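## Task

The scoop starts in the right gripper. Put it down on the table near the litter pan, touching nothing but the table, concave side facing up, and at rest. Every other object must finish within roughly a thumb's width of its starting spot and be rotated at most a little. It only counts if everything stays that way without the robot holding it.

## Robot and tools

Robot: two six-joint arms with parallel-jaw grippers, named left_arm and right_arm. The names do not refer to image sides. In the shared scene frame the origin sits on the tabletop midway between the arms, +x points out across the table, +z points up, and left_arm is on the +y side. The arm bases are at about (+0.031, +0.321, 0) for left_arm and (-0.032, -0.266, 0) for right_arm, each yawed slightly. Each gripper's fingers extend along its own +z axis and close along its y axis. The reported hand point lies between the pads, about 1 cm short of the fingertips.

execute_actions takes "actions", a list holding at most one item, plus an optional "pictures" boolean.
- An empty list changes nothing. It returns the state together with camera pictures.
- An action looks like {"rows": [[...]], "steps": n}, with n from 4 to 15 (15 if omitted). Each step lasts 1/30 s. Rows are used one per step, and the final row repeats if there are fewer rows than steps.
- A wait looks like {"steps": n} with n up to 300. It sends nothing new.

Every row is a single flat list of 14 numbers covering both arms, even when only one arm should move. The first seven belong to left_arm and the next seven to right_arm. Within each seven the order is waist, shoulder, elbow, wrist pitch, wrist yaw, wrist roll, then the gripper value. The joint values are absolute target angles in radians, in the same form as the Joint positions printout. They are not offsets and not Cartesian poses. Nominal ranges are: waist -2.618 to 3.054, shoulder 0.000 to 3.142, elbow 0.000 to 3.142, wrist pitch -1.571 to 1.571, wrist yaw -1.571 to 1.571, wrist roll -2.094 to 2.094. The true limits can differ by up to 0.036 rad. A call is rejected if a target lies more than 0.036 rad beyond a limit and is also farther out than the joint's current angle. A target past the real end is cut off there, and the result then prints "joint sent to its limit". The gripper value runs from -1 (closed) to +1 (fully open). To avoid dropping a held object, keep sending the same closing value on every row.

Motion details. Friction can leave a joint up to about 0.031 rad from its target, and changes smaller than that may not move it at all. Each step, a joint's target is capped at a fixed lead over its measured angle: about 0.2 rad for waist, shoulder and elbow, and about 0.52 to 0.57 rad for the wrist joints. A single step's targets are also scaled back if they would move the hand more than 70 mm. Large moves therefore take several actions. Between calls the arms keep heading toward the last row sent, until they settle or a step is HELD. The final 4 steps of an action run after its result comes back.

Results show, for each arm, end_effector_position (metres) and end_effector_quat_wxyz in the scene frame. This position becomes less accurate at long reach. Results also show Joint positions (six angles in radians plus the gripper opening in metres, 0.093 open to 0.000 closed), Joint velocities, joint torques (offset and noisy), and grip_measured (motor position on the -1..+1 scale). The pads meet near -0.94, and each millimetre of object width adds about 0.0208. On a rigid grasp the reading settles at most about 0.21 below the object's width value. The opening can read up to about 12 mm less than the object's width. "joint command not followed" means a clearance check changed or blocked some targets. HELD marks steps on which your row was not fully sent. MOTOR HOT warns from 75 °C. OVER-TEMPERATURE FAULT means the arm has been stopped: at 90 °C for 10 s, and at 100 °C it goes limp and falls. Holding a load for a long time heats the motors.

zoom_image takes camera (cam_head_left, cam_head_right, cam_high, cam_left_wrist, cam_right_wrist) and region [x0, y0, x1, y1] in image pixels, origin at the top-left. Each image is 504x504, and a region can be at most 504 by 504. It returns an enlarged view of that camera's latest image. Calibration data (K, distortion, T_world_to_cam) are given for every camera. Wrist camera poses are computed from the joint readings.

read_manual(section="licences") only returns licence text.

finished_scene(scene) ends and grades the current scene, passing its number, and then loads the next one. This cannot be undone. Call it only after the scoop has been released and is lying still.

A sensible order: look at the scene, move the scoop over an empty patch of table next to the litter pan with its hollow facing up, lower it until it touches, open the gripper, lift the hand straight up and clear, check that it stays put, then finish.

Things to avoid: dropping the scoop from a height, knocking anything off the table, pushing or nudging other objects (they must stay within about a thumb's width and barely rotated), pressing hard into the table, and letting the two arms touch or push on each other. Brief outside tugs on the held part or shoves to loose objects can happen, so check the scene again before finishing.

Each tool is called after ">>>" as name([rows], argument=value, ...), one row to a line, values as JSON.

## Session

>>> execute_actions(actions=[])

Scene clock: 0.00 s of 4200.00 s.
left_arm: end_effector_position=(+0.4128, +0.2349, +0.3170) grip_measured=+1.000 end_effector_quat_wxyz=(+0.624, +0.041, +0.765, -0.157) | right_arm: end_effector_position=(+0.3103, -0.2786, +0.2806) grip_measured=-0.726 end_effector_quat_wxyz=(+0.549, +0.189, +0.773, -0.254)
Joint positions: left_arm=[-0.357  1.104  0.902  0.026  0.134 -0.169  0.093] | right_arm=[ 0.518  1.168  0.952 -0.304  1.003  0.257  0.01 ]
Joint velocities: left_arm=[-0.012 -0.007  0.002 -0.081 -0.081 -0.007  0.   ] | right_arm=[-0.007  0.002  0.002 -0.081  0.007  0.022  0.   ]
Joint torques (N m, as the arm reports them, + toward a larger angle): no reading
Motor temperatures (°C, as the motors report them): left_arm=[25 25 27 25 25 28] | right_arm=[28 28 29 28 25 27]

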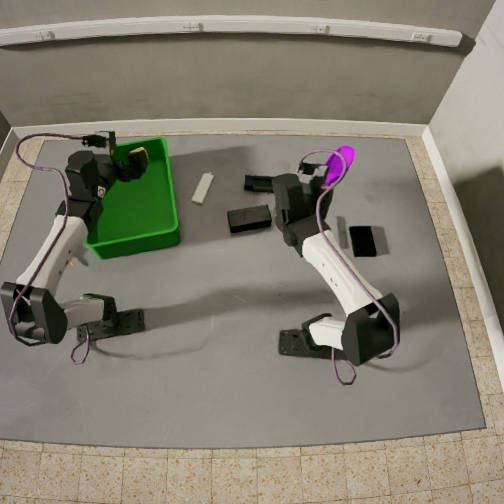

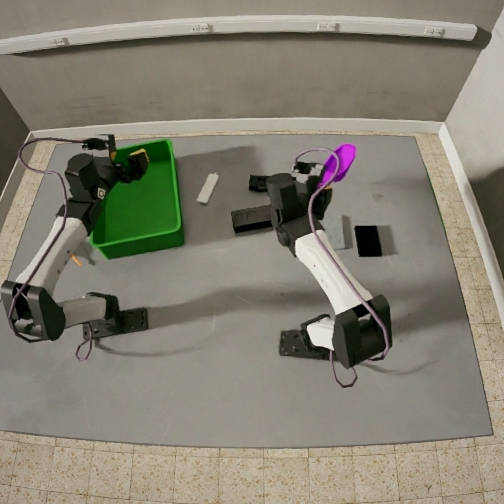

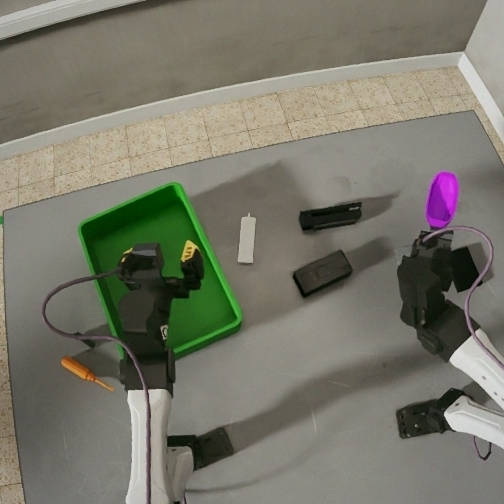

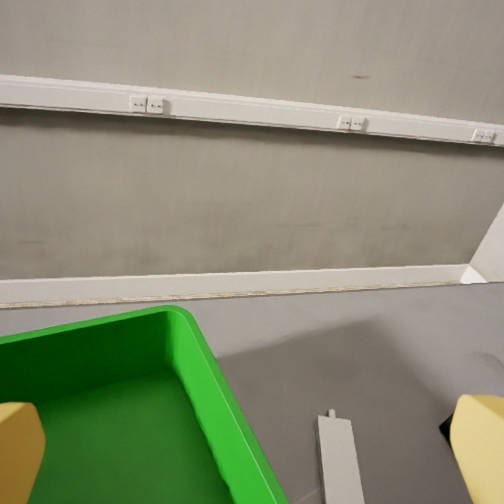

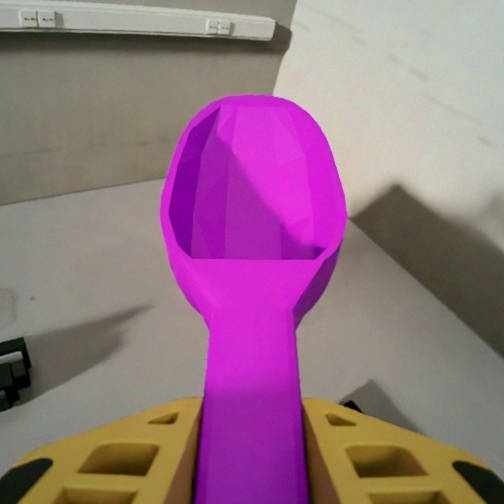

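>>> zoom_image(camera="cam_high", region=[380, 150, 504, 300])

>>> zoom_image(camera="cam_head_left", region=[270, 130, 390, 230])

>>> zoom_image(camera="cam_head_right", region=[270, 130, 390, 230])

>>> zoom_image(camera="cam_high", region=[60, 170, 380, 400])

Region (380, 150, 504, 300) of cam_high's 504x504 image, scaled by 3.360, with more detail than that image has; it fills the left 417 columns of this view, and the rest is white.

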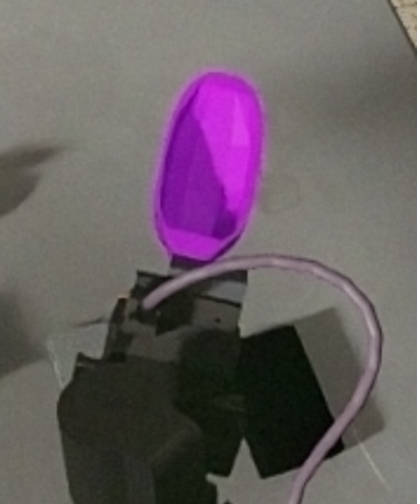

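Region (270, 130, 390, 230) of cam_head_left's 504x504 image, scaled by 4.200, with more detail than that image has.

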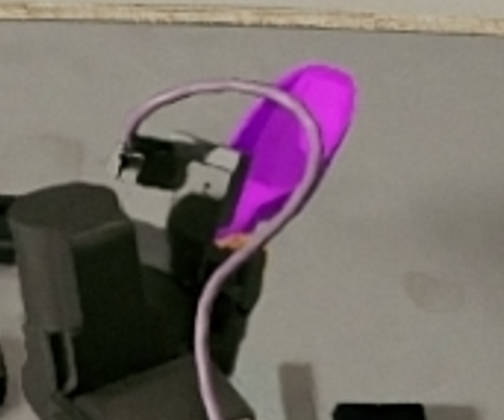

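Region (270, 130, 390, 230) of cam_head_right's 504x504 image, scaled by 4.200, with more detail than that image has.

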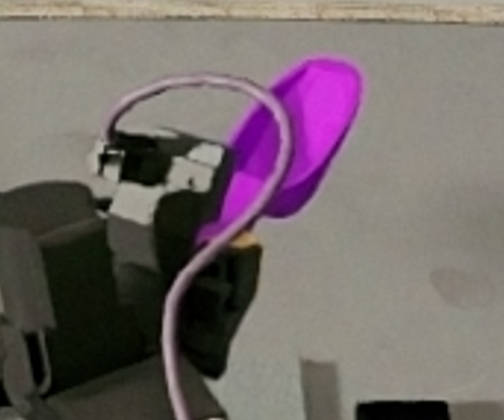

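Region (60, 170, 380, 400) of cam_high's 504x504 image, scaled by 1.575, with more detail than that image has; it fills the top 362 rows of this view, and the rest is white.

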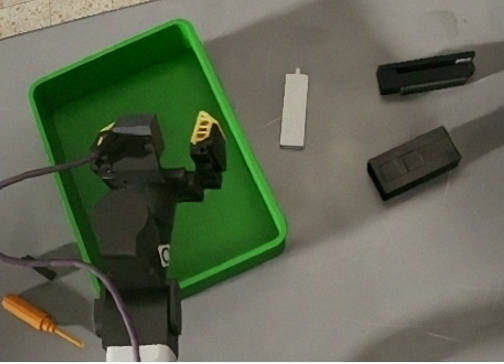

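>>> zoom_image(camera="cam_head_left", region=[80, 130, 290, 270])

>>> zoom_image(camera="cam_high", region=[160, 200, 320, 360])

Region (80, 130, 290, 270) of cam_head_left's 504x504 image, scaled by 2.400, with more detail than that image has.

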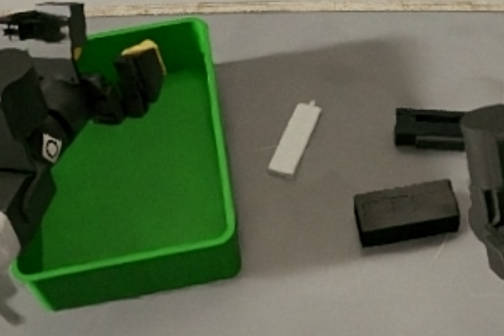

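Region (160, 200, 320, 360) of cam_high's 504x504 image, scaled by 3.150, with more detail than that image has.

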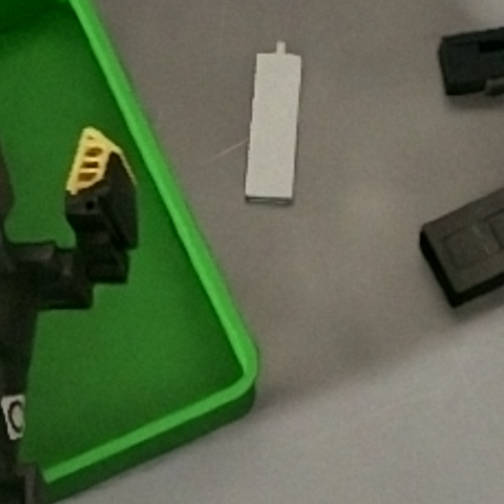

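>>> execute_actions([
  {"rows":[
[-0.357,1.104,0.902,0.026,0.134,-0.169,1,0.518,1.168,0.952,-0.304,1.000,0.256,-0.76],
[-0.357,1.104,0.902,0.026,0.134,-0.169,1,0.518,1.168,0.952,-0.304,0.991,0.252,-0.76],
[-0.357,1.104,0.902,0.026,0.134,-0.169,1,0.518,1.168,0.952,-0.304,0.977,0.245,-0.76],
[-0.357,1.104,0.902,0.026,0.134,-0.169,1,0.518,1.168,0.952,-0.304,0.958,0.236,-0.76],
[-0.357,1.104,0.902,0.026,0.134,-0.169,1,0.518,1.168,0.952,-0.304,0.933,0.225,-0.76],
[-0.357,1.104,0.902,0.026,0.134,-0.169,1,0.518,1.168,0.952,-0.304,0.904,0.212,-0.76],
[-0.357,1.104,0.902,0.026,0.134,-0.169,1,0.518,1.168,0.952,-0.304,0.870,0.197,-0.76],
[-0.357,1.104,0.902,0.026,0.134,-0.169,1,0.518,1.168,0.952,-0.304,0.832,0.180,-0.76],
[-0.357,1.104,0.902,0.026,0.134,-0.169,1,0.518,1.168,0.952,-0.304,0.791,0.161,-0.76],
[-0.357,1.104,0.902,0.026,0.134,-0.169,1,0.518,1.168,0.952,-0.304,0.746,0.141,-0.76],
[-0.357,1.104,0.902,0.026,0.134,-0.169,1,0.518,1.168,0.952,-0.304,0.697,0.119,-0.76],
[-0.357,1.104,0.902,0.026,0.134,-0.169,1,0.518,1.168,0.952,-0.304,0.645,0.095,-0.76],
[-0.357,1.104,0.902,0.026,0.134,-0.169,1,0.518,1.168,0.952,-0.304,0.591,0.071,-0.76],
[-0.357,1.104,0.902,0.026,0.134,-0.169,1,0.518,1.168,0.952,-0.304,0.534,0.045,-0.76],
[-0.357,1.104,0.902,0.026,0.134,-0.169,1,0.518,1.168,0.952,-0.304,0.474,0.018,-0.76]],"steps":15},
])

>>> execute_actions([
  {"rows":[
[-0.357,1.104,0.902,0.026,0.134,-0.169,1,0.518,1.168,0.952,-0.304,0.413,-0.010,-0.76],
[-0.357,1.104,0.902,0.026,0.134,-0.169,1,0.518,1.168,0.952,-0.304,0.350,-0.038,-0.76],
[-0.357,1.104,0.902,0.026,0.134,-0.169,1,0.518,1.168,0.952,-0.304,0.285,-0.067,-0.76],
[-0.357,1.104,0.902,0.026,0.134,-0.169,1,0.518,1.168,0.952,-0.304,0.219,-0.097,-0.76],
[-0.357,1.104,0.902,0.026,0.134,-0.169,1,0.518,1.168,0.952,-0.304,0.152,-0.127,-0.76],
[-0.357,1.104,0.902,0.026,0.134,-0.169,1,0.518,1.169,0.952,-0.303,0.085,-0.158,-0.76],
[-0.357,1.104,0.902,0.026,0.134,-0.169,1,0.519,1.172,0.952,-0.301,0.017,-0.188,-0.76],
[-0.357,1.104,0.902,0.026,0.134,-0.169,1,0.521,1.178,0.951,-0.297,-0.051,-0.219,-0.76],
[-0.357,1.104,0.902,0.026,0.134,-0.169,1,0.523,1.185,0.951,-0.292,-0.119,-0.249,-0.76],
[-0.357,1.104,0.902,0.026,0.134,-0.169,1,0.526,1.194,0.950,-0.286,-0.186,-0.280,-0.76],
[-0.357,1.104,0.902,0.026,0.134,-0.169,1,0.530,1.205,0.950,-0.279,-0.253,-0.310,-0.76],
[-0.357,1.104,0.902,0.026,0.134,-0.169,1,0.534,1.217,0.949,-0.270,-0.319,-0.340,-0.76],
[-0.357,1.104,0.902,0.026,0.134,-0.169,1,0.538,1.231,0.948,-0.261,-0.384,-0.369,-0.76],
[-0.357,1.104,0.902,0.026,0.134,-0.169,1,0.543,1.246,0.947,-0.250,-0.447,-0.397,-0.76],
[-0.357,1.104,0.902,0.026,0.134,-0.169,1,0.548,1.262,0.947,-0.239,-0.508,-0.425,-0.76]],"steps":15},
])

>>> execute_actions([
  {"rows":[
[-0.357,1.104,0.902,0.026,0.134,-0.169,1,0.554,1.279,0.946,-0.227,-0.568,-0.452,-0.76],
[-0.357,1.104,0.902,0.026,0.134,-0.169,1,0.560,1.298,0.944,-0.214,-0.625,-0.478,-0.76],
[-0.357,1.104,0.902,0.026,0.134,-0.169,1,0.566,1.317,0.943,-0.200,-0.679,-0.502,-0.76],
[-0.357,1.104,0.902,0.026,0.134,-0.169,1,0.573,1.337,0.942,-0.186,-0.731,-0.526,-0.76],
[-0.357,1.104,0.902,0.026,0.134,-0.169,1,0.579,1.358,0.941,-0.172,-0.780,-0.548,-0.76],
[-0.357,1.104,0.902,0.026,0.134,-0.169,1,0.586,1.380,0.940,-0.157,-0.825,-0.568,-0.76],
[-0.357,1.104,0.902,0.026,0.134,-0.169,1,0.593,1.401,0.938,-0.142,-0.866,-0.587,-0.76],
[-0.357,1.104,0.902,0.026,0.134,-0.169,1,0.601,1.424,0.937,-0.126,-0.904,-0.604,-0.76],
[-0.357,1.104,0.902,0.026,0.134,-0.169,1,0.608,1.446,0.936,-0.111,-0.938,-0.619,-0.76],
[-0.357,1.104,0.902,0.026,0.134,-0.169,1,0.615,1.469,0.935,-0.095,-0.967,-0.632,-0.76],
[-0.357,1.104,0.902,0.026,0.134,-0.169,1,0.622,1.491,0.933,-0.079,-0.992,-0.643,-0.76],
[-0.357,1.104,0.902,0.026,0.134,-0.169,1,0.629,1.513,0.932,-0.064,-1.011,-0.652,-0.76],
[-0.357,1.104,0.902,0.026,0.134,-0.169,1,0.637,1.536,0.931,-0.048,-1.025,-0.659,-0.76],
[-0.357,1.104,0.902,0.026,0.134,-0.169,1,0.644,1.557,0.929,-0.033,-1.034,-0.663,-0.76],
[-0.357,1.104,0.902,0.026,0.134,-0.169,1,0.651,1.579,0.928,-0.018,-1.037,-0.664,-0.76]],"steps":15},
])

>>> execute_actions([
  {"rows":[
[-0.357,1.104,0.902,0.026,0.134,-0.169,1,0.657,1.600,0.927,-0.004,-1.037,-0.664,-0.76],
[-0.357,1.104,0.902,0.026,0.134,-0.169,1,0.664,1.620,0.926,0.010,-1.037,-0.664,-0.76],
[-0.357,1.104,0.902,0.026,0.134,-0.169,1,0.670,1.639,0.925,0.024,-1.037,-0.664,-0.76],
[-0.357,1.104,0.902,0.026,0.134,-0.169,1,0.676,1.658,0.923,0.037,-1.037,-0.664,-0.76],
[-0.357,1.104,0.902,0.026,0.134,-0.169,1,0.682,1.675,0.922,0.049,-1.037,-0.664,-0.76],
[-0.357,1.104,0.902,0.026,0.134,-0.169,1,0.687,1.691,0.922,0.060,-1.037,-0.664,-0.76],
[-0.357,1.104,0.902,0.026,0.134,-0.169,1,0.692,1.706,0.921,0.071,-1.037,-0.664,-0.76],
[-0.357,1.104,0.902,0.026,0.134,-0.169,1,0.696,1.720,0.920,0.080,-1.037,-0.664,-0.76],
[-0.357,1.104,0.902,0.026,0.134,-0.169,1,0.700,1.732,0.919,0.089,-1.037,-0.664,-0.76],
[-0.357,1.104,0.902,0.026,0.134,-0.169,1,0.704,1.743,0.919,0.096,-1.037,-0.664,-0.76],
[-0.357,1.104,0.902,0.026,0.134,-0.169,1,0.707,1.752,0.918,0.102,-1.037,-0.664,-0.76],
[-0.357,1.104,0.902,0.026,0.134,-0.169,1,0.709,1.759,0.918,0.107,-1.037,-0.664,-0.76],
[-0.357,1.104,0.902,0.026,0.134,-0.169,1,0.711,1.765,0.917,0.111,-1.037,-0.664,-0.76],
[-0.357,1.104,0.902,0.026,0.134,-0.169,1,0.712,1.768,0.917,0.113,-1.037,-0.664,-0.76],
[-0.357,1.104,0.902,0.026,0.134,-0.169,1,0.712,1.769,0.917,0.114,-1.037,-0.664,-0.76]],"steps":15},
])

>>> execute_actions([
  {"steps":12},
], pictures=true)

Scene clock: 6.97 s of 4200.00 s.
left_arm: end_effector_position=(+0.4128, +0.2349, +0.3170) grip_measured=+1.000 end_effector_quat_wxyz=(+0.624, +0.041, +0.765, -0.157) | right_arm: end_effector_position=(+0.3209, -0.2575, +0.2704) grip_measured=-0.726 end_effector_quat_wxyz=(+0.540, +0.125, +0.805, -0.211)
Joint positions: left_arm=[-0.357  1.104  0.902  0.026  0.134 -0.169  0.093] | right_arm=[ 0.518  1.168  0.952 -0.304  0.85   0.188  0.01 ]
Joint velocities: left_arm=[-0.022 -0.007 -0.007 -0.037  0.022 -0.007  0.   ] | right_arm=[ 0.007 -0.012  0.002 -0.022 -1.004 -0.491 -0.   ]
Joint torques (N m, as the arm reports them, + toward a larger angle): left_arm=[-0.04 -4.41  7.7   1.9  -0.05  0.03] | right_arm=[-0.01 -4.23  9.27  1.81  0.31  0.05]
Motor temperatures (°C, as the motors report them): left_arm=[25 25 29 27 25 28] | right_arm=[28 28 30 29 25 27]
Steps of this call (steps 1 to 90: nothing new was sent; then 3.60 s passed at rest; steps 91 to 101: the first 11 steps of this action). Readings (joint positions):
91: left_arm=[-0.357 1.104 0.902 0.026 0.134 -0.169] | right_arm=[0.518 1.168 0.952 -0.304 1.003 0.257]
92: left_arm=[-0.357 1.104 0.902 0.026 0.134 -0.169] | right_arm=[0.518 1.168 0.952 -0.304 1.002 0.257]
94: left_arm=[-0.357 1.104 0.902 0.026 0.134 -0.169] | right_arm=[0.518 1.168 0.952 -0.304 0.994 0.253]
98: left_arm=[-0.357 1.104 0.902 0.026 0.134 -0.169] | right_arm=[0.518 1.168 0.952 -0.304 0.935 0.227]
101: the state above

Scene clock: 7.47 s of 4200.00 s.
left_arm: end_effector_position=(+0.4128, +0.2349, +0.3170) grip_measured=+1.000 end_effector_quat_wxyz=(+0.624, +0.041, +0.765, -0.157) | right_arm: end_effector_position=(+0.3214, -0.1269, +0.2409) grip_measured=-0.726 end_effector_quat_wxyz=(+0.499, -0.236, +0.833, +0.038)
Joint positions: left_arm=[-0.357  1.104  0.902  0.026  0.134 -0.169  0.093] | right_arm=[ 0.518  1.173  0.952 -0.302  0.035 -0.18   0.01 ]
Joint velocities: left_arm=[-0.002  0.002 -0.002  0.022 -0.051  0.022  0.   ] | right_arm=[ 0.002  0.134  0.007  0.125 -1.883 -0.872  0.   ]
Joint torques (N m, as the arm reports them, + toward a larger angle): left_arm=[ 0.02 -4.43  7.67  1.9  -0.06  0.05] | right_arm=[ 1.03 -2.24  9.33  2.19  0.06  0.05]
Motor temperatures (°C, as the motors report them): left_arm=[25 25 29 27 25 28] | right_arm=[28 28 30 30 25 27]
Steps of this call (steps 1 to 4: the last 4 steps of your previous action; steps 5 to 15: the first 11 steps of this action). Readings (joint positions):
5: left_arm=[-0.357 1.104 0.902 0.026 0.134 -0.169] | right_arm=[0.518 1.168 0.952 -0.304 0.636 0.092]
6: left_arm=[-0.357 1.104 0.902 0.026 0.134 -0.169] | right_arm=[0.518 1.168 0.952 -0.304 0.584 0.068]
8: left_arm=[-0.357 1.104 0.902 0.026 0.134 -0.169] | right_arm=[0.518 1.168 0.952 -0.304 0.473 0.018]
12: left_arm=[-0.357 1.104 0.902 0.026 0.134 -0.169] | right_arm=[0.518 1.168 0.952 -0.304 0.229 -0.092]
15: the state above

Scene clock: 7.97 s of 4200.00 s.
left_arm: end_effector_position=(+0.4128, +0.2349, +0.3170) grip_measured=+1.000 end_effector_quat_wxyz=(+0.624, +0.041, +0.765, -0.157) | right_arm: end_effector_position=(+0.2519, +0.0159, +0.2010) grip_measured=-0.726 end_effector_quat_wxyz=(-0.428, +0.561, -0.625, -0.335)
Joint positions: left_arm=[-0.357  1.104  0.902  0.026  0.134 -0.169  0.093] | right_arm=[ 0.598  1.436  0.952 -0.157 -0.816 -0.564  0.01 ]
Joint velocities: left_arm=[ 0.002  0.002 -0.007 -0.037 -0.007 -0.007  0.   ] | right_arm=[ 0.198  0.647 -0.007  0.447 -1.092 -0.535  0.001]
Joint torques (N m, as the arm reports them, + toward a larger angle): left_arm=[ 0.05 -4.42  7.62  1.9  -0.05  0.05] | right_arm=[ 1.02 -5.35  7.2   1.85 -0.29  0.04]
Motor temperatures (°C, as the motors report them): left_arm=[25 25 29 27 25 28] | right_arm=[28 28 30 30 25 27]
Steps of this call (steps 1 to 4: the last 4 steps of your previous action; steps 5 to 15: the first 11 steps of this action). Readings (joint positions):
5: left_arm=[-0.357 1.104 0.902 0.026 0.134 -0.169] | right_arm=[0.530 1.231 0.952 -0.274 -0.287 -0.325]
6: left_arm=[-0.357 1.104 0.902 0.026 0.134 -0.169] | right_arm=[0.536 1.249 0.952 -0.266 -0.350 -0.354]
8: left_arm=[-0.357 1.104 0.902 0.026 0.134 -0.169] | right_arm=[0.549 1.287 0.952 -0.247 -0.470 -0.408]
12: left_arm=[-0.357 1.104 0.902 0.026 0.134 -0.169] | right_arm=[0.576 1.370 0.952 -0.199 -0.685 -0.505]
15: the state above

Scene clock: 8.47 s of 4200.00 s.
left_arm: end_effector_position=(+0.4128, +0.2349, +0.3170) grip_measured=+1.000 end_effector_quat_wxyz=(+0.624, +0.041, +0.765, -0.157) | right_arm: end_effector_position=(+0.2265, +0.0658, +0.1351) grip_measured=-0.726 end_effector_quat_wxyz=(-0.373, +0.619, -0.543, -0.428)
Joint positions: left_arm=[-0.357  1.104  0.902  0.026  0.134 -0.169  0.093] | right_arm=[ 0.689  1.72   0.939  0.042 -1.016 -0.656  0.01 ]
Joint velocities: left_arm=[-0.012  0.002 -0.012  0.037  0.007  0.037  0.   ] | right_arm=[ 0.115  0.349 -0.037  0.286 -0.095 -0.081  0.001]
Joint torques (N m, as the arm reports them, + toward a larger angle): left_arm=[ 0.01 -4.38  7.68  1.91 -0.03  0.05] | right_arm=[ 0.99 -7.86  6.26  1.72 -0.48  0.03]
Motor temperatures (°C, as the motors report them): left_arm=[25 25 29 27 25 28] | right_arm=[28 28 30 30 25 27]
Steps of this call (steps 1 to 4: the last 4 steps of your previous action; steps 5 to 15: the first 11 steps of this action). Readings (joint positions):
5: left_arm=[-0.357 1.104 0.902 0.026 0.134 -0.169] | right_arm=[0.634 1.547 0.952 -0.083 -0.954 -0.626]
6: left_arm=[-0.357 1.104 0.902 0.026 0.134 -0.169] | right_arm=[0.640 1.568 0.952 -0.068 -0.968 -0.633]
8: left_arm=[-0.357 1.104 0.902 0.026 0.134 -0.169] | right_arm=[0.653 1.609 0.952 -0.040 -0.989 -0.643]
12: left_arm=[-0.357 1.104 0.902 0.026 0.134 -0.169] | right_arm=[0.676 1.679 0.944 0.013 -1.010 -0.653]
15: the state above

Scene clock: 8.87 s of 4200.00 s.
left_arm: end_effector_position=(+0.4128, +0.2349, +0.3170) grip_measured=+1.000 end_effector_quat_wxyz=(+0.624, +0.041, +0.765, -0.157) | right_arm: end_effector_position=(+0.2260, +0.0717, +0.1273) grip_measured=-0.726 end_effector_quat_wxyz=(-0.376, +0.624, -0.533, -0.431)
Joint positions: left_arm=[-0.357  1.104  0.902  0.026  0.134 -0.169  0.093] | right_arm=[ 0.7    1.756  0.935  0.093 -1.023 -0.659  0.01 ]
Joint velocities: left_arm=[-0.002 -0.002 -0.007 -0.037 -0.066 -0.022  0.   ] | right_arm=[-0.022 -0.012 -0.007  0.022 -0.051  0.007 -0.001]
Joint torques (N m, as the arm reports them, + toward a larger angle): left_arm=[ 0.   -4.33  7.64  1.9  -0.03  0.05] | right_arm=[ 0.99 -7.86  6.17  1.69 -0.46  0.04]
Motor temperatures (°C, as the motors report them): left_arm=[25 25 29 27 25 28] | right_arm=[28 28 30 30 25 27]
Kept back: nothing.
Steps of this call (steps 1 to 4: the last 4 steps of your previous action; steps 5 to 12: the robot went on to your last target). Readings (joint positions):
1: left_arm=[-0.357 1.104 0.902 0.026 0.134 -0.169] | right_arm=[0.692 1.731 0.938 0.051 -1.017 -0.657]
2: left_arm=[-0.357 1.104 0.902 0.026 0.134 -0.169] | right_arm=[0.695 1.740 0.937 0.058 -1.018 -0.657]
4: left_arm=[-0.357 1.104 0.902 0.026 0.134 -0.169] | right_arm=[0.699 1.752 0.936 0.070 -1.020 -0.658]
8: left_arm=[-0.357 1.104 0.902 0.026 0.134 -0.169] | right_arm=[0.700 1.756 0.935 0.084 -1.022 -0.659]
12: the state above
camera_calibration (this result's frames):
cam_right_wrist: T_world_to_cam=[[0.988165, 0.153233, 0.00704422, -0.236747], [0.112639, -0.693678, -0.711424, 0.154017], [-0.104127, 0.703798, -0.702728, 0.147843], [0, 0, 0, 1]] pos_world=[0.231992, 0.0390636, 0.215132]

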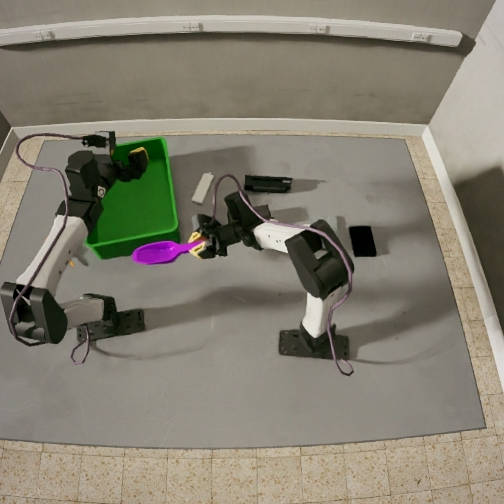

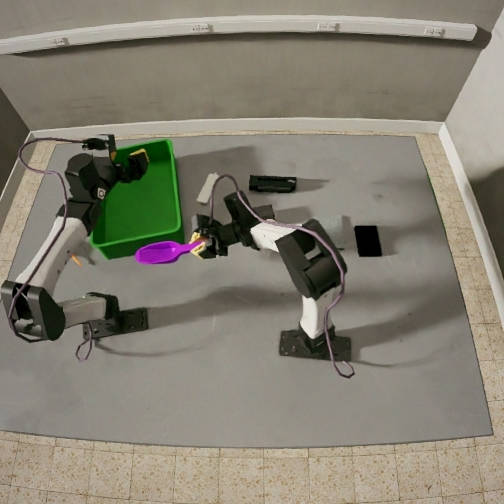

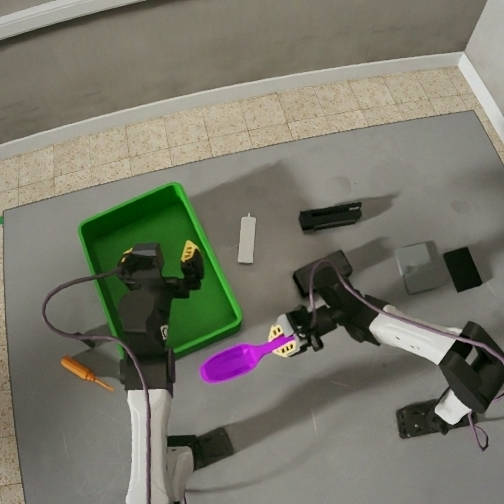

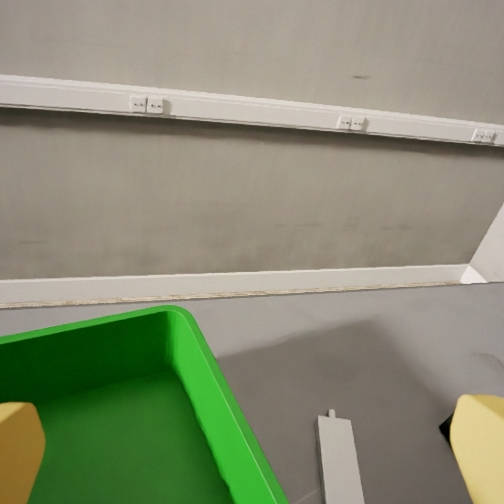

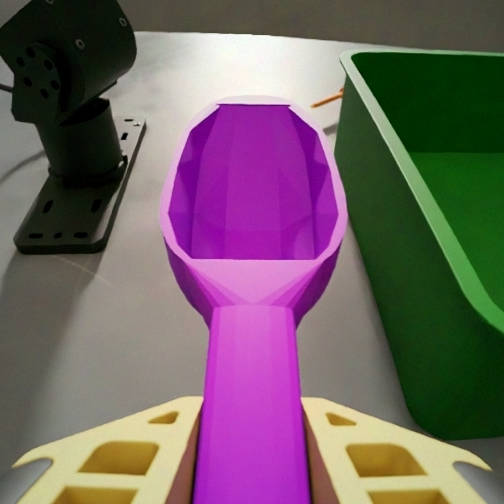

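>>> zoom_image(camera="cam_head_right", region=[125, 205, 245, 285])

>>> zoom_image(camera="cam_high", region=[170, 250, 370, 400])

Region (125, 205, 245, 285) of cam_head_right's 504x504 image, scaled by 4.200, with more detail than that image has.

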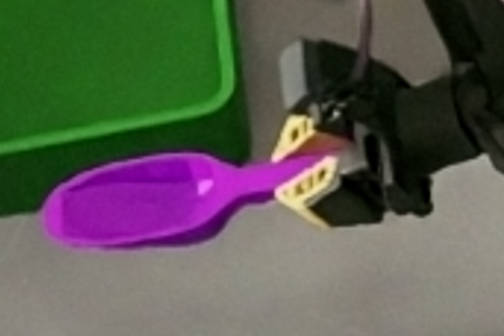

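Region (170, 250, 370, 400) of cam_high's 504x504 image, scaled by 2.520, with more detail than that image has; it fills the top 378 rows of this view, and the rest is white.

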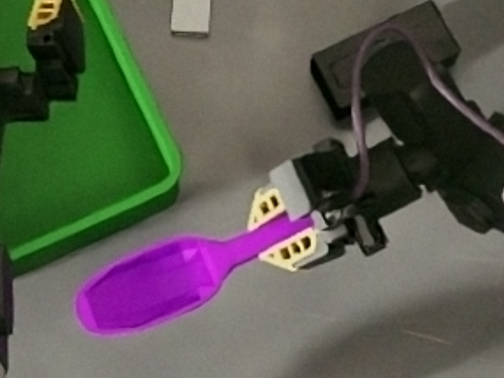

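>>> execute_actions([
  {"rows":[
[-0.357,1.104,0.902,0.026,0.134,-0.169,1,0.712,1.770,0.93,0.116,-1.023,-0.659,-0.76],
[-0.357,1.104,0.902,0.026,0.134,-0.169,1,0.713,1.774,0.93,0.121,-1.022,-0.657,-0.76],
[-0.357,1.104,0.902,0.026,0.134,-0.169,1,0.714,1.781,0.93,0.129,-1.020,-0.655,-0.76],
[-0.357,1.104,0.902,0.026,0.134,-0.169,1,0.715,1.789,0.93,0.139,-1.019,-0.652,-0.76],
[-0.357,1.104,0.902,0.026,0.134,-0.169,1,0.717,1.800,0.93,0.152,-1.016,-0.648,-0.76],
[-0.357,1.104,0.902,0.026,0.134,-0.169,1,0.718,1.812,0.93,0.167,-1.014,-0.644,-0.76],
[-0.357,1.104,0.902,0.026,0.134,-0.169,1,0.720,1.826,0.93,0.184,-1.011,-0.640,-0.76],
[-0.357,1.104,0.902,0.026,0.134,-0.169,1,0.723,1.841,0.93,0.202,-1.008,-0.635,-0.76],
[-0.357,1.104,0.902,0.026,0.134,-0.169,1,0.725,1.857,0.93,0.222,-1.004,-0.629,-0.76],
[-0.357,1.104,0.902,0.026,0.134,-0.169,1,0.727,1.874,0.93,0.243,-1.001,-0.623,-0.76],
[-0.357,1.104,0.902,0.026,0.134,-0.169,1,0.730,1.891,0.93,0.264,-0.997,-0.618,-0.76],
[-0.357,1.104,0.902,0.026,0.134,-0.169,1,0.733,1.909,0.93,0.286,-0.993,-0.612,-0.76],
[-0.357,1.104,0.902,0.026,0.134,-0.169,1,0.735,1.927,0.93,0.308,-0.990,-0.605,-0.76],
[-0.357,1.104,0.902,0.026,0.134,-0.169,1,0.738,1.945,0.93,0.330,-0.986,-0.599,-0.76],
[-0.357,1.104,0.902,0.026,0.134,-0.169,1,0.741,1.962,0.93,0.351,-0.982,-0.594,-0.76]],"steps":15},
])

>>> execute_actions([
  {"rows":[
[-0.357,1.104,0.902,0.026,0.134,-0.169,1,0.743,1.979,0.93,0.372,-0.979,-0.588,-0.76],
[-0.357,1.104,0.902,0.026,0.134,-0.169,1,0.745,1.995,0.93,0.392,-0.975,-0.582,-0.76],
[-0.357,1.104,0.902,0.026,0.134,-0.169,1,0.748,2.010,0.93,0.410,-0.972,-0.577,-0.76],
[-0.357,1.104,0.902,0.026,0.134,-0.169,1,0.750,2.024,0.93,0.427,-0.969,-0.573,-0.76],
[-0.357,1.104,0.902,0.026,0.134,-0.169,1,0.751,2.036,0.93,0.442,-0.967,-0.569,-0.76],
[-0.357,1.104,0.902,0.026,0.134,-0.169,1,0.753,2.047,0.93,0.455,-0.964,-0.565,-0.76],
[-0.357,1.104,0.902,0.026,0.134,-0.169,1,0.754,2.055,0.93,0.465,-0.963,-0.562,-0.76],
[-0.357,1.104,0.902,0.026,0.134,-0.169,1,0.755,2.062,0.93,0.473,-0.961,-0.560,-0.76],
[-0.357,1.104,0.902,0.026,0.134,-0.169,1,0.756,2.066,0.93,0.478,-0.960,-0.558,-0.76],
[-0.357,1.104,0.902,0.026,0.134,-0.169,1,0.756,2.067,0.93,0.480,-0.960,-0.558,-0.76]],"steps":15},
])

>>> execute_actions([
  {"steps":10},
], pictures=true)

Scene clock: 11.30 s of 4200.00 s.
left_arm: end_effector_position=(+0.4128, +0.2349, +0.3170) grip_measured=+1.000 end_effector_quat_wxyz=(+0.624, +0.041, +0.765, -0.157) | right_arm: end_effector_position=(+0.2321, +0.0797, +0.1046) grip_measured=-0.726 end_effector_quat_wxyz=(-0.372, +0.622, -0.536, -0.433)
Joint positions: left_arm=[-0.357  1.104  0.902  0.026  0.134 -0.169  0.093] | right_arm=[ 0.711  1.841  0.935  0.184 -1.015 -0.64   0.01 ]
Joint velocities: left_arm=[-0.017 -0.002  0.002 -0.022 -0.022  0.022  0.   ] | right_arm=[ 0.085  0.501 -0.022  0.491  0.066  0.154 -0.001]
Joint torques (N m, as the arm reports them, + toward a larger angle): left_arm=[ 0.01 -4.41  7.67  1.93 -0.06  0.05] | right_arm=[ 1.22 -8.03  7.04  1.65 -0.24  0.13]
Motor temperatures (°C, as the motors report them): left_arm=[25 25 29 28 25 28] | right_arm=[28 29 30 30 25 27]
Steps of this call (steps 1 to 30: the robot went on to your last target; steps 31 to 62: nothing new was sent; steps 63 to 73: the first 11 steps of this action). Readings (joint positions):
63: left_arm=[-0.357 1.104 0.902 0.026 0.134 -0.169] | right_arm=[0.700 1.756 0.935 0.098 -1.024 -0.659]
64: left_arm=[-0.357 1.104 0.902 0.026 0.134 -0.169] | right_arm=[0.700 1.756 0.935 0.099 -1.024 -0.659]
66: left_arm=[-0.357 1.104 0.902 0.026 0.134 -0.169] | right_arm=[0.700 1.757 0.935 0.104 -1.024 -0.659]
70: left_arm=[-0.357 1.104 0.902 0.026 0.134 -0.169] | right_arm=[0.702 1.791 0.935 0.143 -1.022 -0.652]
73: the state above

Scene clock: 11.80 s of 4200.00 s.
left_arm: end_effector_position=(+0.4128, +0.2349, +0.3170) grip_measured=+1.000 end_effector_quat_wxyz=(+0.624, +0.041, +0.765, -0.157) | right_arm: end_effector_position=(+0.2415, +0.0978, +0.0458) grip_measured=-0.726 end_effector_quat_wxyz=(-0.366, +0.613, -0.552, -0.430)
Joint positions: left_arm=[-0.357  1.104  0.902  0.026  0.134 -0.169  0.093] | right_arm=[ 0.743  2.051  0.935  0.423 -0.97  -0.572  0.01 ]
Joint velocities: left_arm=[-0.002  0.007 -0.002  0.051 -0.051  0.11   0.   ] | right_arm=[ 0.002  0.071 -0.007  0.212  0.051  0.022 -0.   ]
Joint torques (N m, as the arm reports them, + toward a larger angle): left_arm=[ 0.02 -4.42  7.67  1.91 -0.04  0.02] | right_arm=[ 1.08 -9.89  6.04  1.83 -0.27  0.11]
Motor temperatures (°C, as the motors report them): left_arm=[25 25 29 28 25 28] | right_arm=[28 29 30 30 25 27]
Steps of this call (steps 1 to 4: the last 4 steps of your previous action; steps 5 to 15: the first 11 steps of this action). Readings (joint positions):
5: left_arm=[-0.357 1.104 0.902 0.026 0.134 -0.169] | right_arm=[0.726 1.933 0.935 0.273 -0.999 -0.616]
6: left_arm=[-0.357 1.104 0.902 0.026 0.134 -0.169] | right_arm=[0.728 1.950 0.935 0.292 -0.995 -0.610]
8: left_arm=[-0.357 1.104 0.902 0.026 0.134 -0.169] | right_arm=[0.733 1.982 0.935 0.329 -0.988 -0.600]
12: left_arm=[-0.357 1.104 0.902 0.026 0.134 -0.169] | right_arm=[0.740 2.033 0.935 0.393 -0.976 -0.581]
15: the state above

Scene clock: 12.13 s of 4200.00 s.
left_arm: end_effector_position=(+0.4128, +0.2349, +0.3170) grip_measured=+1.000 end_effector_quat_wxyz=(+0.624, +0.041, +0.765, -0.157) | right_arm: end_effector_position=(+0.2449, +0.1000, +0.0495) grip_measured=-0.726 end_effector_quat_wxyz=(-0.379, +0.613, -0.546, -0.427)
Joint positions: left_arm=[-0.357  1.104  0.902  0.026  0.134 -0.169  0.093] | right_arm=[ 0.743  2.053  0.935  0.459 -0.966 -0.564  0.01 ]
Joint velocities: left_arm=[ 0.002 -0.022  0.002  0.022  0.007 -0.022  0.   ] | right_arm=[ 0.012 -0.017  0.002  0.037 -0.022 -0.007 -0.   ]
Joint torques (N m, as the arm reports them, + toward a larger angle): left_arm=[ 0.05 -4.42  7.57  1.91 -0.04  0.04] | right_arm=[ 1.08 -9.67  6.08  1.78 -0.23  0.11]
Motor temperatures (°C, as the motors report them): left_arm=[25 25 29 28 25 28] | right_arm=[28 29 30 30 25 27]
Kept back: nothing.
Steps of this call (steps 1 to 4: the last 4 steps of your previous action; steps 5 to 10: the robot went on to your last target). Readings (joint positions):
1: left_arm=[-0.357 1.104 0.902 0.026 0.134 -0.169] | right_arm=[0.743 2.053 0.935 0.429 -0.968 -0.571]
2: left_arm=[-0.357 1.104 0.902 0.026 0.134 -0.169] | right_arm=[0.743 2.053 0.935 0.435 -0.968 -0.569]
4: left_arm=[-0.357 1.104 0.902 0.026 0.134 -0.169] | right_arm=[0.743 2.053 0.935 0.446 -0.967 -0.567]
8: left_arm=[-0.357 1.104 0.902 0.026 0.134 -0.169] | right_arm=[0.743 2.053 0.935 0.457 -0.967 -0.564]
10: the state above
camera_calibration (this result's frames):
cam_right_wrist: T_world_to_cam=[[0.992838, 0.119373, -0.00468285, -0.25644], [0.0807378, -0.699364, -0.710191, 0.124536], [-0.0880529, 0.704727, -0.703993, 0.0712683], [0, 0, 0, 1]] pos_world=[0.250824, 0.0674831, 0.137416]

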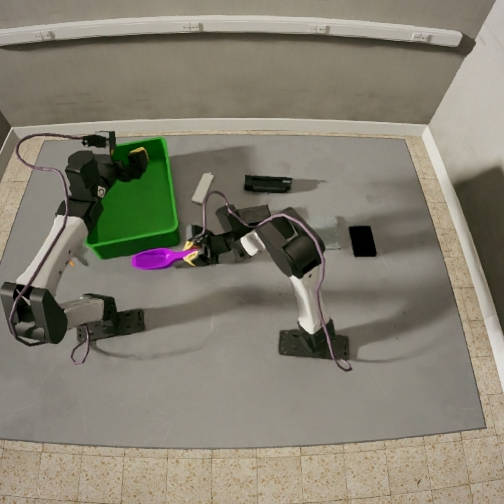

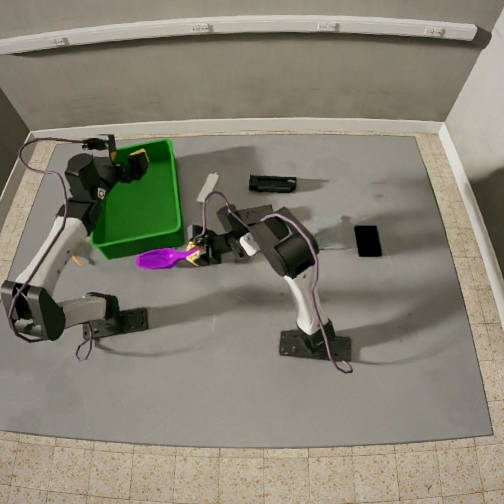

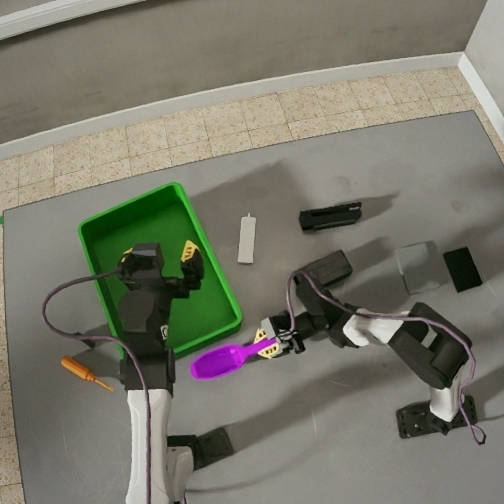

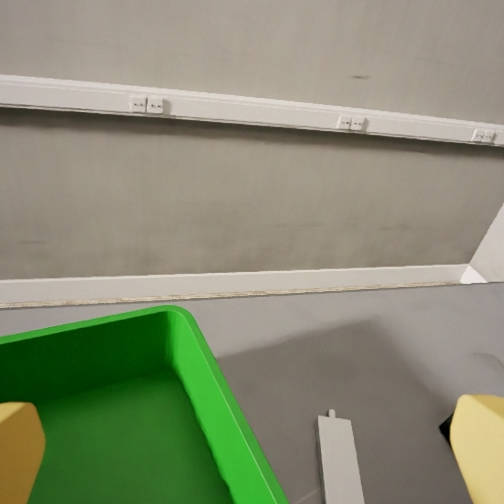

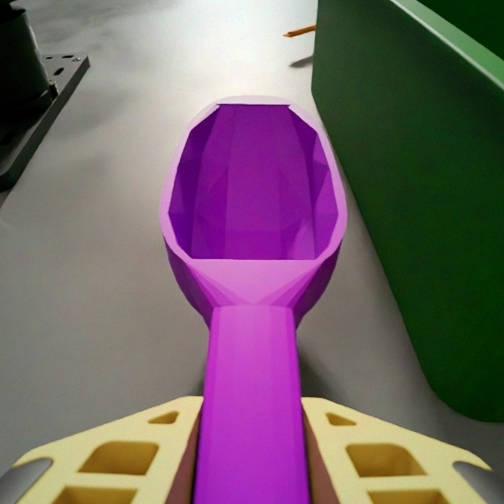

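>>> zoom_image(camera="cam_head_right", region=[125, 200, 275, 290])

>>> zoom_image(camera="cam_high", region=[170, 250, 370, 400])

Region (125, 200, 275, 290) of cam_head_right's 504x504 image, scaled by 3.360, with more detail than that image has; it fills the top 302 rows of this view, and the rest is white.

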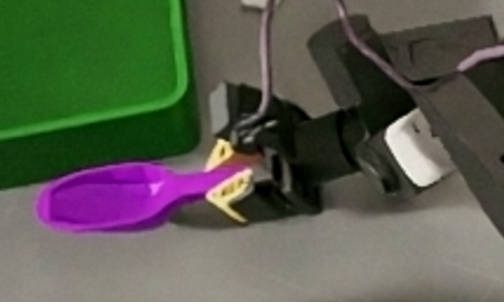

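Region (170, 250, 370, 400) of cam_high's 504x504 image, scaled by 2.520, with more detail than that image has; it fills the top 378 rows of this view, and the rest is white.

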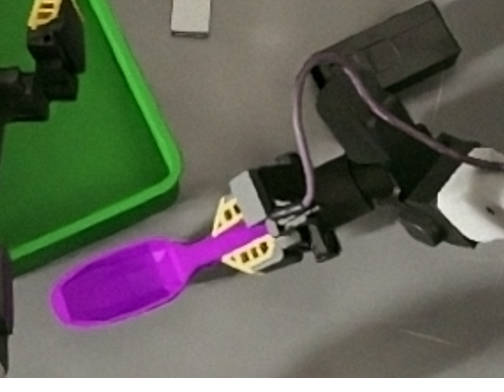

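>>> execute_actions([
  {"rows":[
[-0.357,1.104,0.902,0.026,0.134,-0.169,1,0.756,2.068,0.93,0.486,-0.960,-0.558,-0.76],
[-0.357,1.104,0.902,0.026,0.134,-0.169,1,0.756,2.070,0.93,0.493,-0.960,-0.558,-0.76],
[-0.357,1.104,0.902,0.026,0.134,-0.169,1,0.756,2.074,0.93,0.500,-0.960,-0.558,-0.76],
[-0.357,1.104,0.902,0.026,0.134,-0.169,1,0.756,2.079,0.93,0.507,-0.960,-0.558,-0.76],
[-0.357,1.104,0.902,0.026,0.134,-0.169,1,0.756,2.084,0.93,0.514,-0.960,-0.558,-0.76],
[-0.357,1.104,0.902,0.026,0.134,-0.169,1,0.756,2.089,0.93,0.520,-0.960,-0.558,-0.76],
[-0.357,1.104,0.902,0.026,0.134,-0.169,1,0.756,2.094,0.93,0.526,-0.960,-0.558,-0.76],
[-0.357,1.104,0.902,0.026,0.134,-0.169,1,0.756,2.099,0.93,0.531,-0.960,-0.558,-0.76],
[-0.357,1.104,0.902,0.026,0.134,-0.169,1,0.756,2.104,0.93,0.535,-0.960,-0.558,-0.76],
[-0.357,1.104,0.902,0.026,0.134,-0.169,1,0.756,2.108,0.93,0.537,-0.960,-0.558,-0.76],
[-0.357,1.104,0.902,0.026,0.134,-0.169,1,0.756,2.112,0.93,0.538,-0.960,-0.558,-0.76],
[-0.357,1.104,0.902,0.026,0.134,-0.169,1,0.756,2.115,0.93,0.538,-0.960,-0.558,-0.76],
[-0.357,1.104,0.902,0.026,0.134,-0.169,1,0.756,2.118,0.93,0.538,-0.960,-0.558,-0.76],
[-0.357,1.104,0.902,0.026,0.134,-0.169,1,0.756,2.120,0.93,0.538,-0.960,-0.558,-0.76]],"steps":15},
])

>>> execute_actions([
  {"steps":10},
], pictures=true)

Scene clock: 13.13 s of 4200.00 s.
left_arm: end_effector_position=(+0.4128, +0.2349, +0.3170) grip_measured=+1.000 end_effector_quat_wxyz=(+0.624, +0.041, +0.765, -0.157) | right_arm: end_effector_position=(+0.2473, +0.1016, +0.0426) grip_measured=-0.726 end_effector_quat_wxyz=(-0.385, +0.613, -0.542, -0.426)
Joint positions: left_arm=[-0.357  1.104  0.902  0.026  0.134 -0.169  0.093] | right_arm=[ 0.743  2.085  0.935  0.508 -0.966 -0.563  0.01 ]
Joint velocities: left_arm=[-0.012 -0.002  0.002  0.037 -0.007  0.007  0.   ] | right_arm=[-0.017  0.164  0.002  0.168 -0.022  0.051  0.001]
Joint torques (N m, as the arm reports them, + toward a larger angle): left_arm=[-0.09 -4.41  7.67  1.91 -0.04  0.04] | right_arm=[ 1.07 -9.55  5.91  1.81 -0.22  0.12]
Motor temperatures (°C, as the motors report them): left_arm=[25 25 30 28 25 28] | right_arm=[28 29 30 31 25 27]
Steps of this call (steps 1 to 19: the robot went on to your last target; steps 20 to 30: the first 11 steps of this action). Readings (joint positions):
20: left_arm=[-0.357 1.104 0.902 0.026 0.134 -0.169] | right_arm=[0.743 2.053 0.935 0.464 -0.966 -0.563]
21: left_arm=[-0.357 1.104 0.902 0.026 0.134 -0.169] | right_arm=[0.743 2.053 0.935 0.465 -0.966 -0.563]
23: left_arm=[-0.357 1.104 0.902 0.026 0.134 -0.169] | right_arm=[0.743 2.053 0.935 0.472 -0.966 -0.563]
27: left_arm=[-0.357 1.104 0.902 0.026 0.134 -0.169] | right_arm=[0.743 2.067 0.935 0.496 -0.966 -0.563]
30: the state above

Scene clock: 13.47 s of 4200.00 s.
left_arm: end_effector_position=(+0.4128, +0.2349, +0.3170) grip_measured=+1.000 end_effector_quat_wxyz=(+0.624, +0.041, +0.765, -0.157) | right_arm: end_effector_position=(+0.2474, +0.1017, +0.0380) grip_measured=-0.726 end_effector_quat_wxyz=(-0.384, +0.613, -0.543, -0.426)
Joint positions: left_arm=[-0.357  1.104  0.902  0.026  0.134 -0.169  0.093] | right_arm=[ 0.743  2.1    0.935  0.52  -0.966 -0.563  0.01 ]
Joint velocities: left_arm=[ 0.002 -0.012 -0.002  0.022  0.037 -0.051  0.   ] | right_arm=[-0.002 -0.002 -0.017 -0.037 -0.007 -0.037 -0.   ]
Joint torques (N m, as the arm reports them, + toward a larger angle): left_arm=[-0.01 -4.4   7.65  1.9  -0.05  0.05] | right_arm=[ 1.1  -9.32  5.83  1.81 -0.22  0.12]
Motor temperatures (°C, as the motors report them): left_arm=[25 25 30 28 25 28] | right_arm=[28 29 30 31 25 27]
Kept back: nothing.
Steps of this call (steps 1 to 4: the last 4 steps of your previous action; steps 5 to 10: the robot went on to your last target). Readings (joint positions):
1: left_arm=[-0.357 1.104 0.902 0.026 0.134 -0.169] | right_arm=[0.743 2.090 0.935 0.510 -0.966 -0.563]
2: left_arm=[-0.357 1.104 0.902 0.026 0.134 -0.169] | right_arm=[0.743 2.095 0.935 0.511 -0.965 -0.563]
4: left_arm=[-0.357 1.104 0.902 0.026 0.134 -0.169] | right_arm=[0.743 2.100 0.935 0.517 -0.967 -0.563]
8: left_arm=[-0.357 1.104 0.902 0.026 0.134 -0.169] | right_arm=[0.743 2.100 0.935 0.520 -0.966 -0.563]
10: the state above
camera_calibration (this result's frames):
cam_right_wrist: T_world_to_cam=[[0.992859, 0.119104, 0.00666713, -0.259514], [0.0880264, -0.69378, -0.714787, 0.115184], [-0.0805088, 0.71027, -0.69931, 0.0595701], [0, 0, 0, 1]] pos_world=[0.252317, 0.068511, 0.12572]

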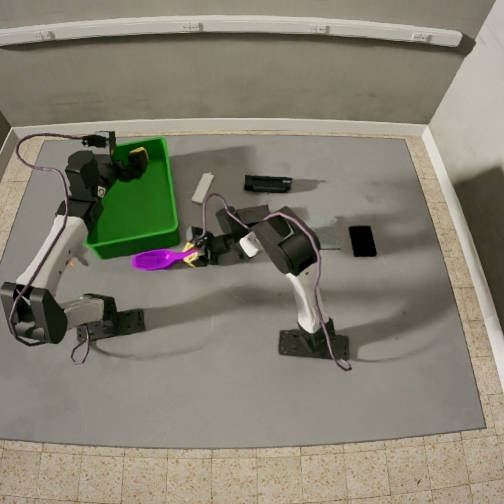

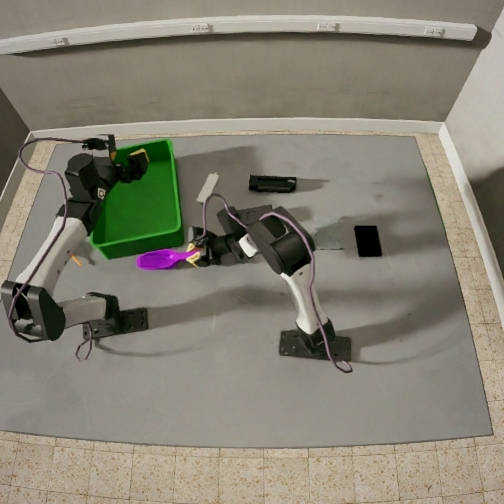

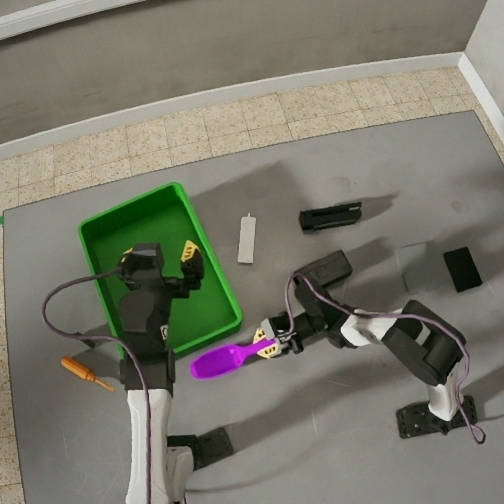

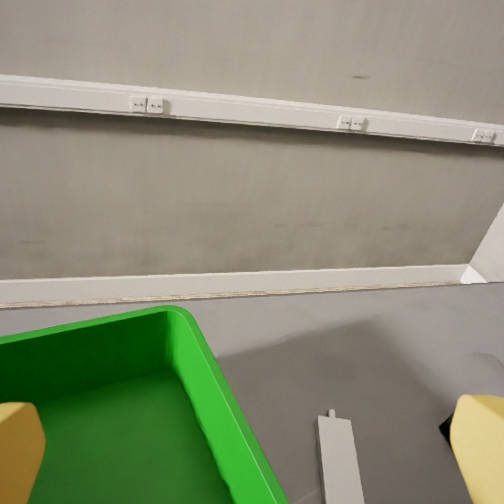

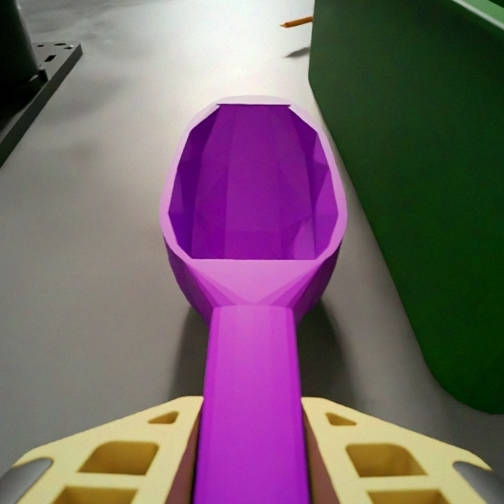

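>>> execute_actions([
  {"rows":[
[-0.357,1.104,0.902,0.026,0.134,-0.169,1,0.756,2.123,0.93,0.540,-0.960,-0.558,-0.76],
[-0.357,1.104,0.902,0.026,0.134,-0.169,1,0.756,2.126,0.93,0.542,-0.960,-0.558,-0.76],
[-0.357,1.104,0.902,0.026,0.134,-0.169,1,0.756,2.129,0.93,0.544,-0.960,-0.558,-0.76],
[-0.357,1.104,0.902,0.026,0.134,-0.169,1,0.756,2.132,0.93,0.546,-0.960,-0.558,-0.76],
[-0.357,1.104,0.902,0.026,0.134,-0.169,1,0.756,2.135,0.93,0.548,-0.960,-0.558,-0.76]],"steps":14},
])

Scene clock: 13.97 s of 4200.00 s.
left_arm: end_effector_position=(+0.4128, +0.2349, +0.3170) grip_measured=+1.000 end_effector_quat_wxyz=(+0.624, +0.041, +0.765, -0.157) | right_arm: end_effector_position=(+0.2483, +0.1025, +0.0367) grip_measured=-0.726 end_effector_quat_wxyz=(-0.388, +0.614, -0.539, -0.426)
Joint positions: left_arm=[-0.357  1.104  0.902  0.026  0.134 -0.169  0.093] | right_arm=[ 0.743  2.11   0.935  0.541 -0.968 -0.562  0.01 ]
Joint velocities: left_arm=[-0.007 -0.027 -0.022 -0.007  0.037  0.051  0.   ] | right_arm=[ 0.002 -0.017  0.012 -0.022  0.007 -0.066 -0.   ]
Joint torques (N m, as the arm reports them, + toward a larger angle): left_arm=[-0.01 -4.41  7.59  1.89 -0.05  0.03] | right_arm=[ 1.07 -9.01  5.79  1.67 -0.19  0.11]
Motor temperatures (°C, as the motors report them): left_arm=[25 25 30 28 25 28] | right_arm=[28 30 30 31 25 27]
Steps of this call (steps 1 to 5: the robot went on to your last target; steps 6 to 15: the first 10 steps of this action). Readings (joint positions):
6: left_arm=[-0.357 1.104 0.902 0.026 0.134 -0.169] | right_arm=[0.743 2.100 0.935 0.521 -0.966 -0.563]
7: left_arm=[-0.357 1.104 0.902 0.026 0.134 -0.169] | right_arm=[0.743 2.100 0.935 0.522 -0.966 -0.563]
9: left_arm=[-0.357 1.104 0.902 0.026 0.134 -0.169] | right_arm=[0.743 2.103 0.935 0.526 -0.966 -0.563]
13: left_arm=[-0.357 1.104 0.902 0.026 0.134 -0.169] | right_arm=[0.743 2.110 0.935 0.540 -0.968 -0.563]
15: the state above


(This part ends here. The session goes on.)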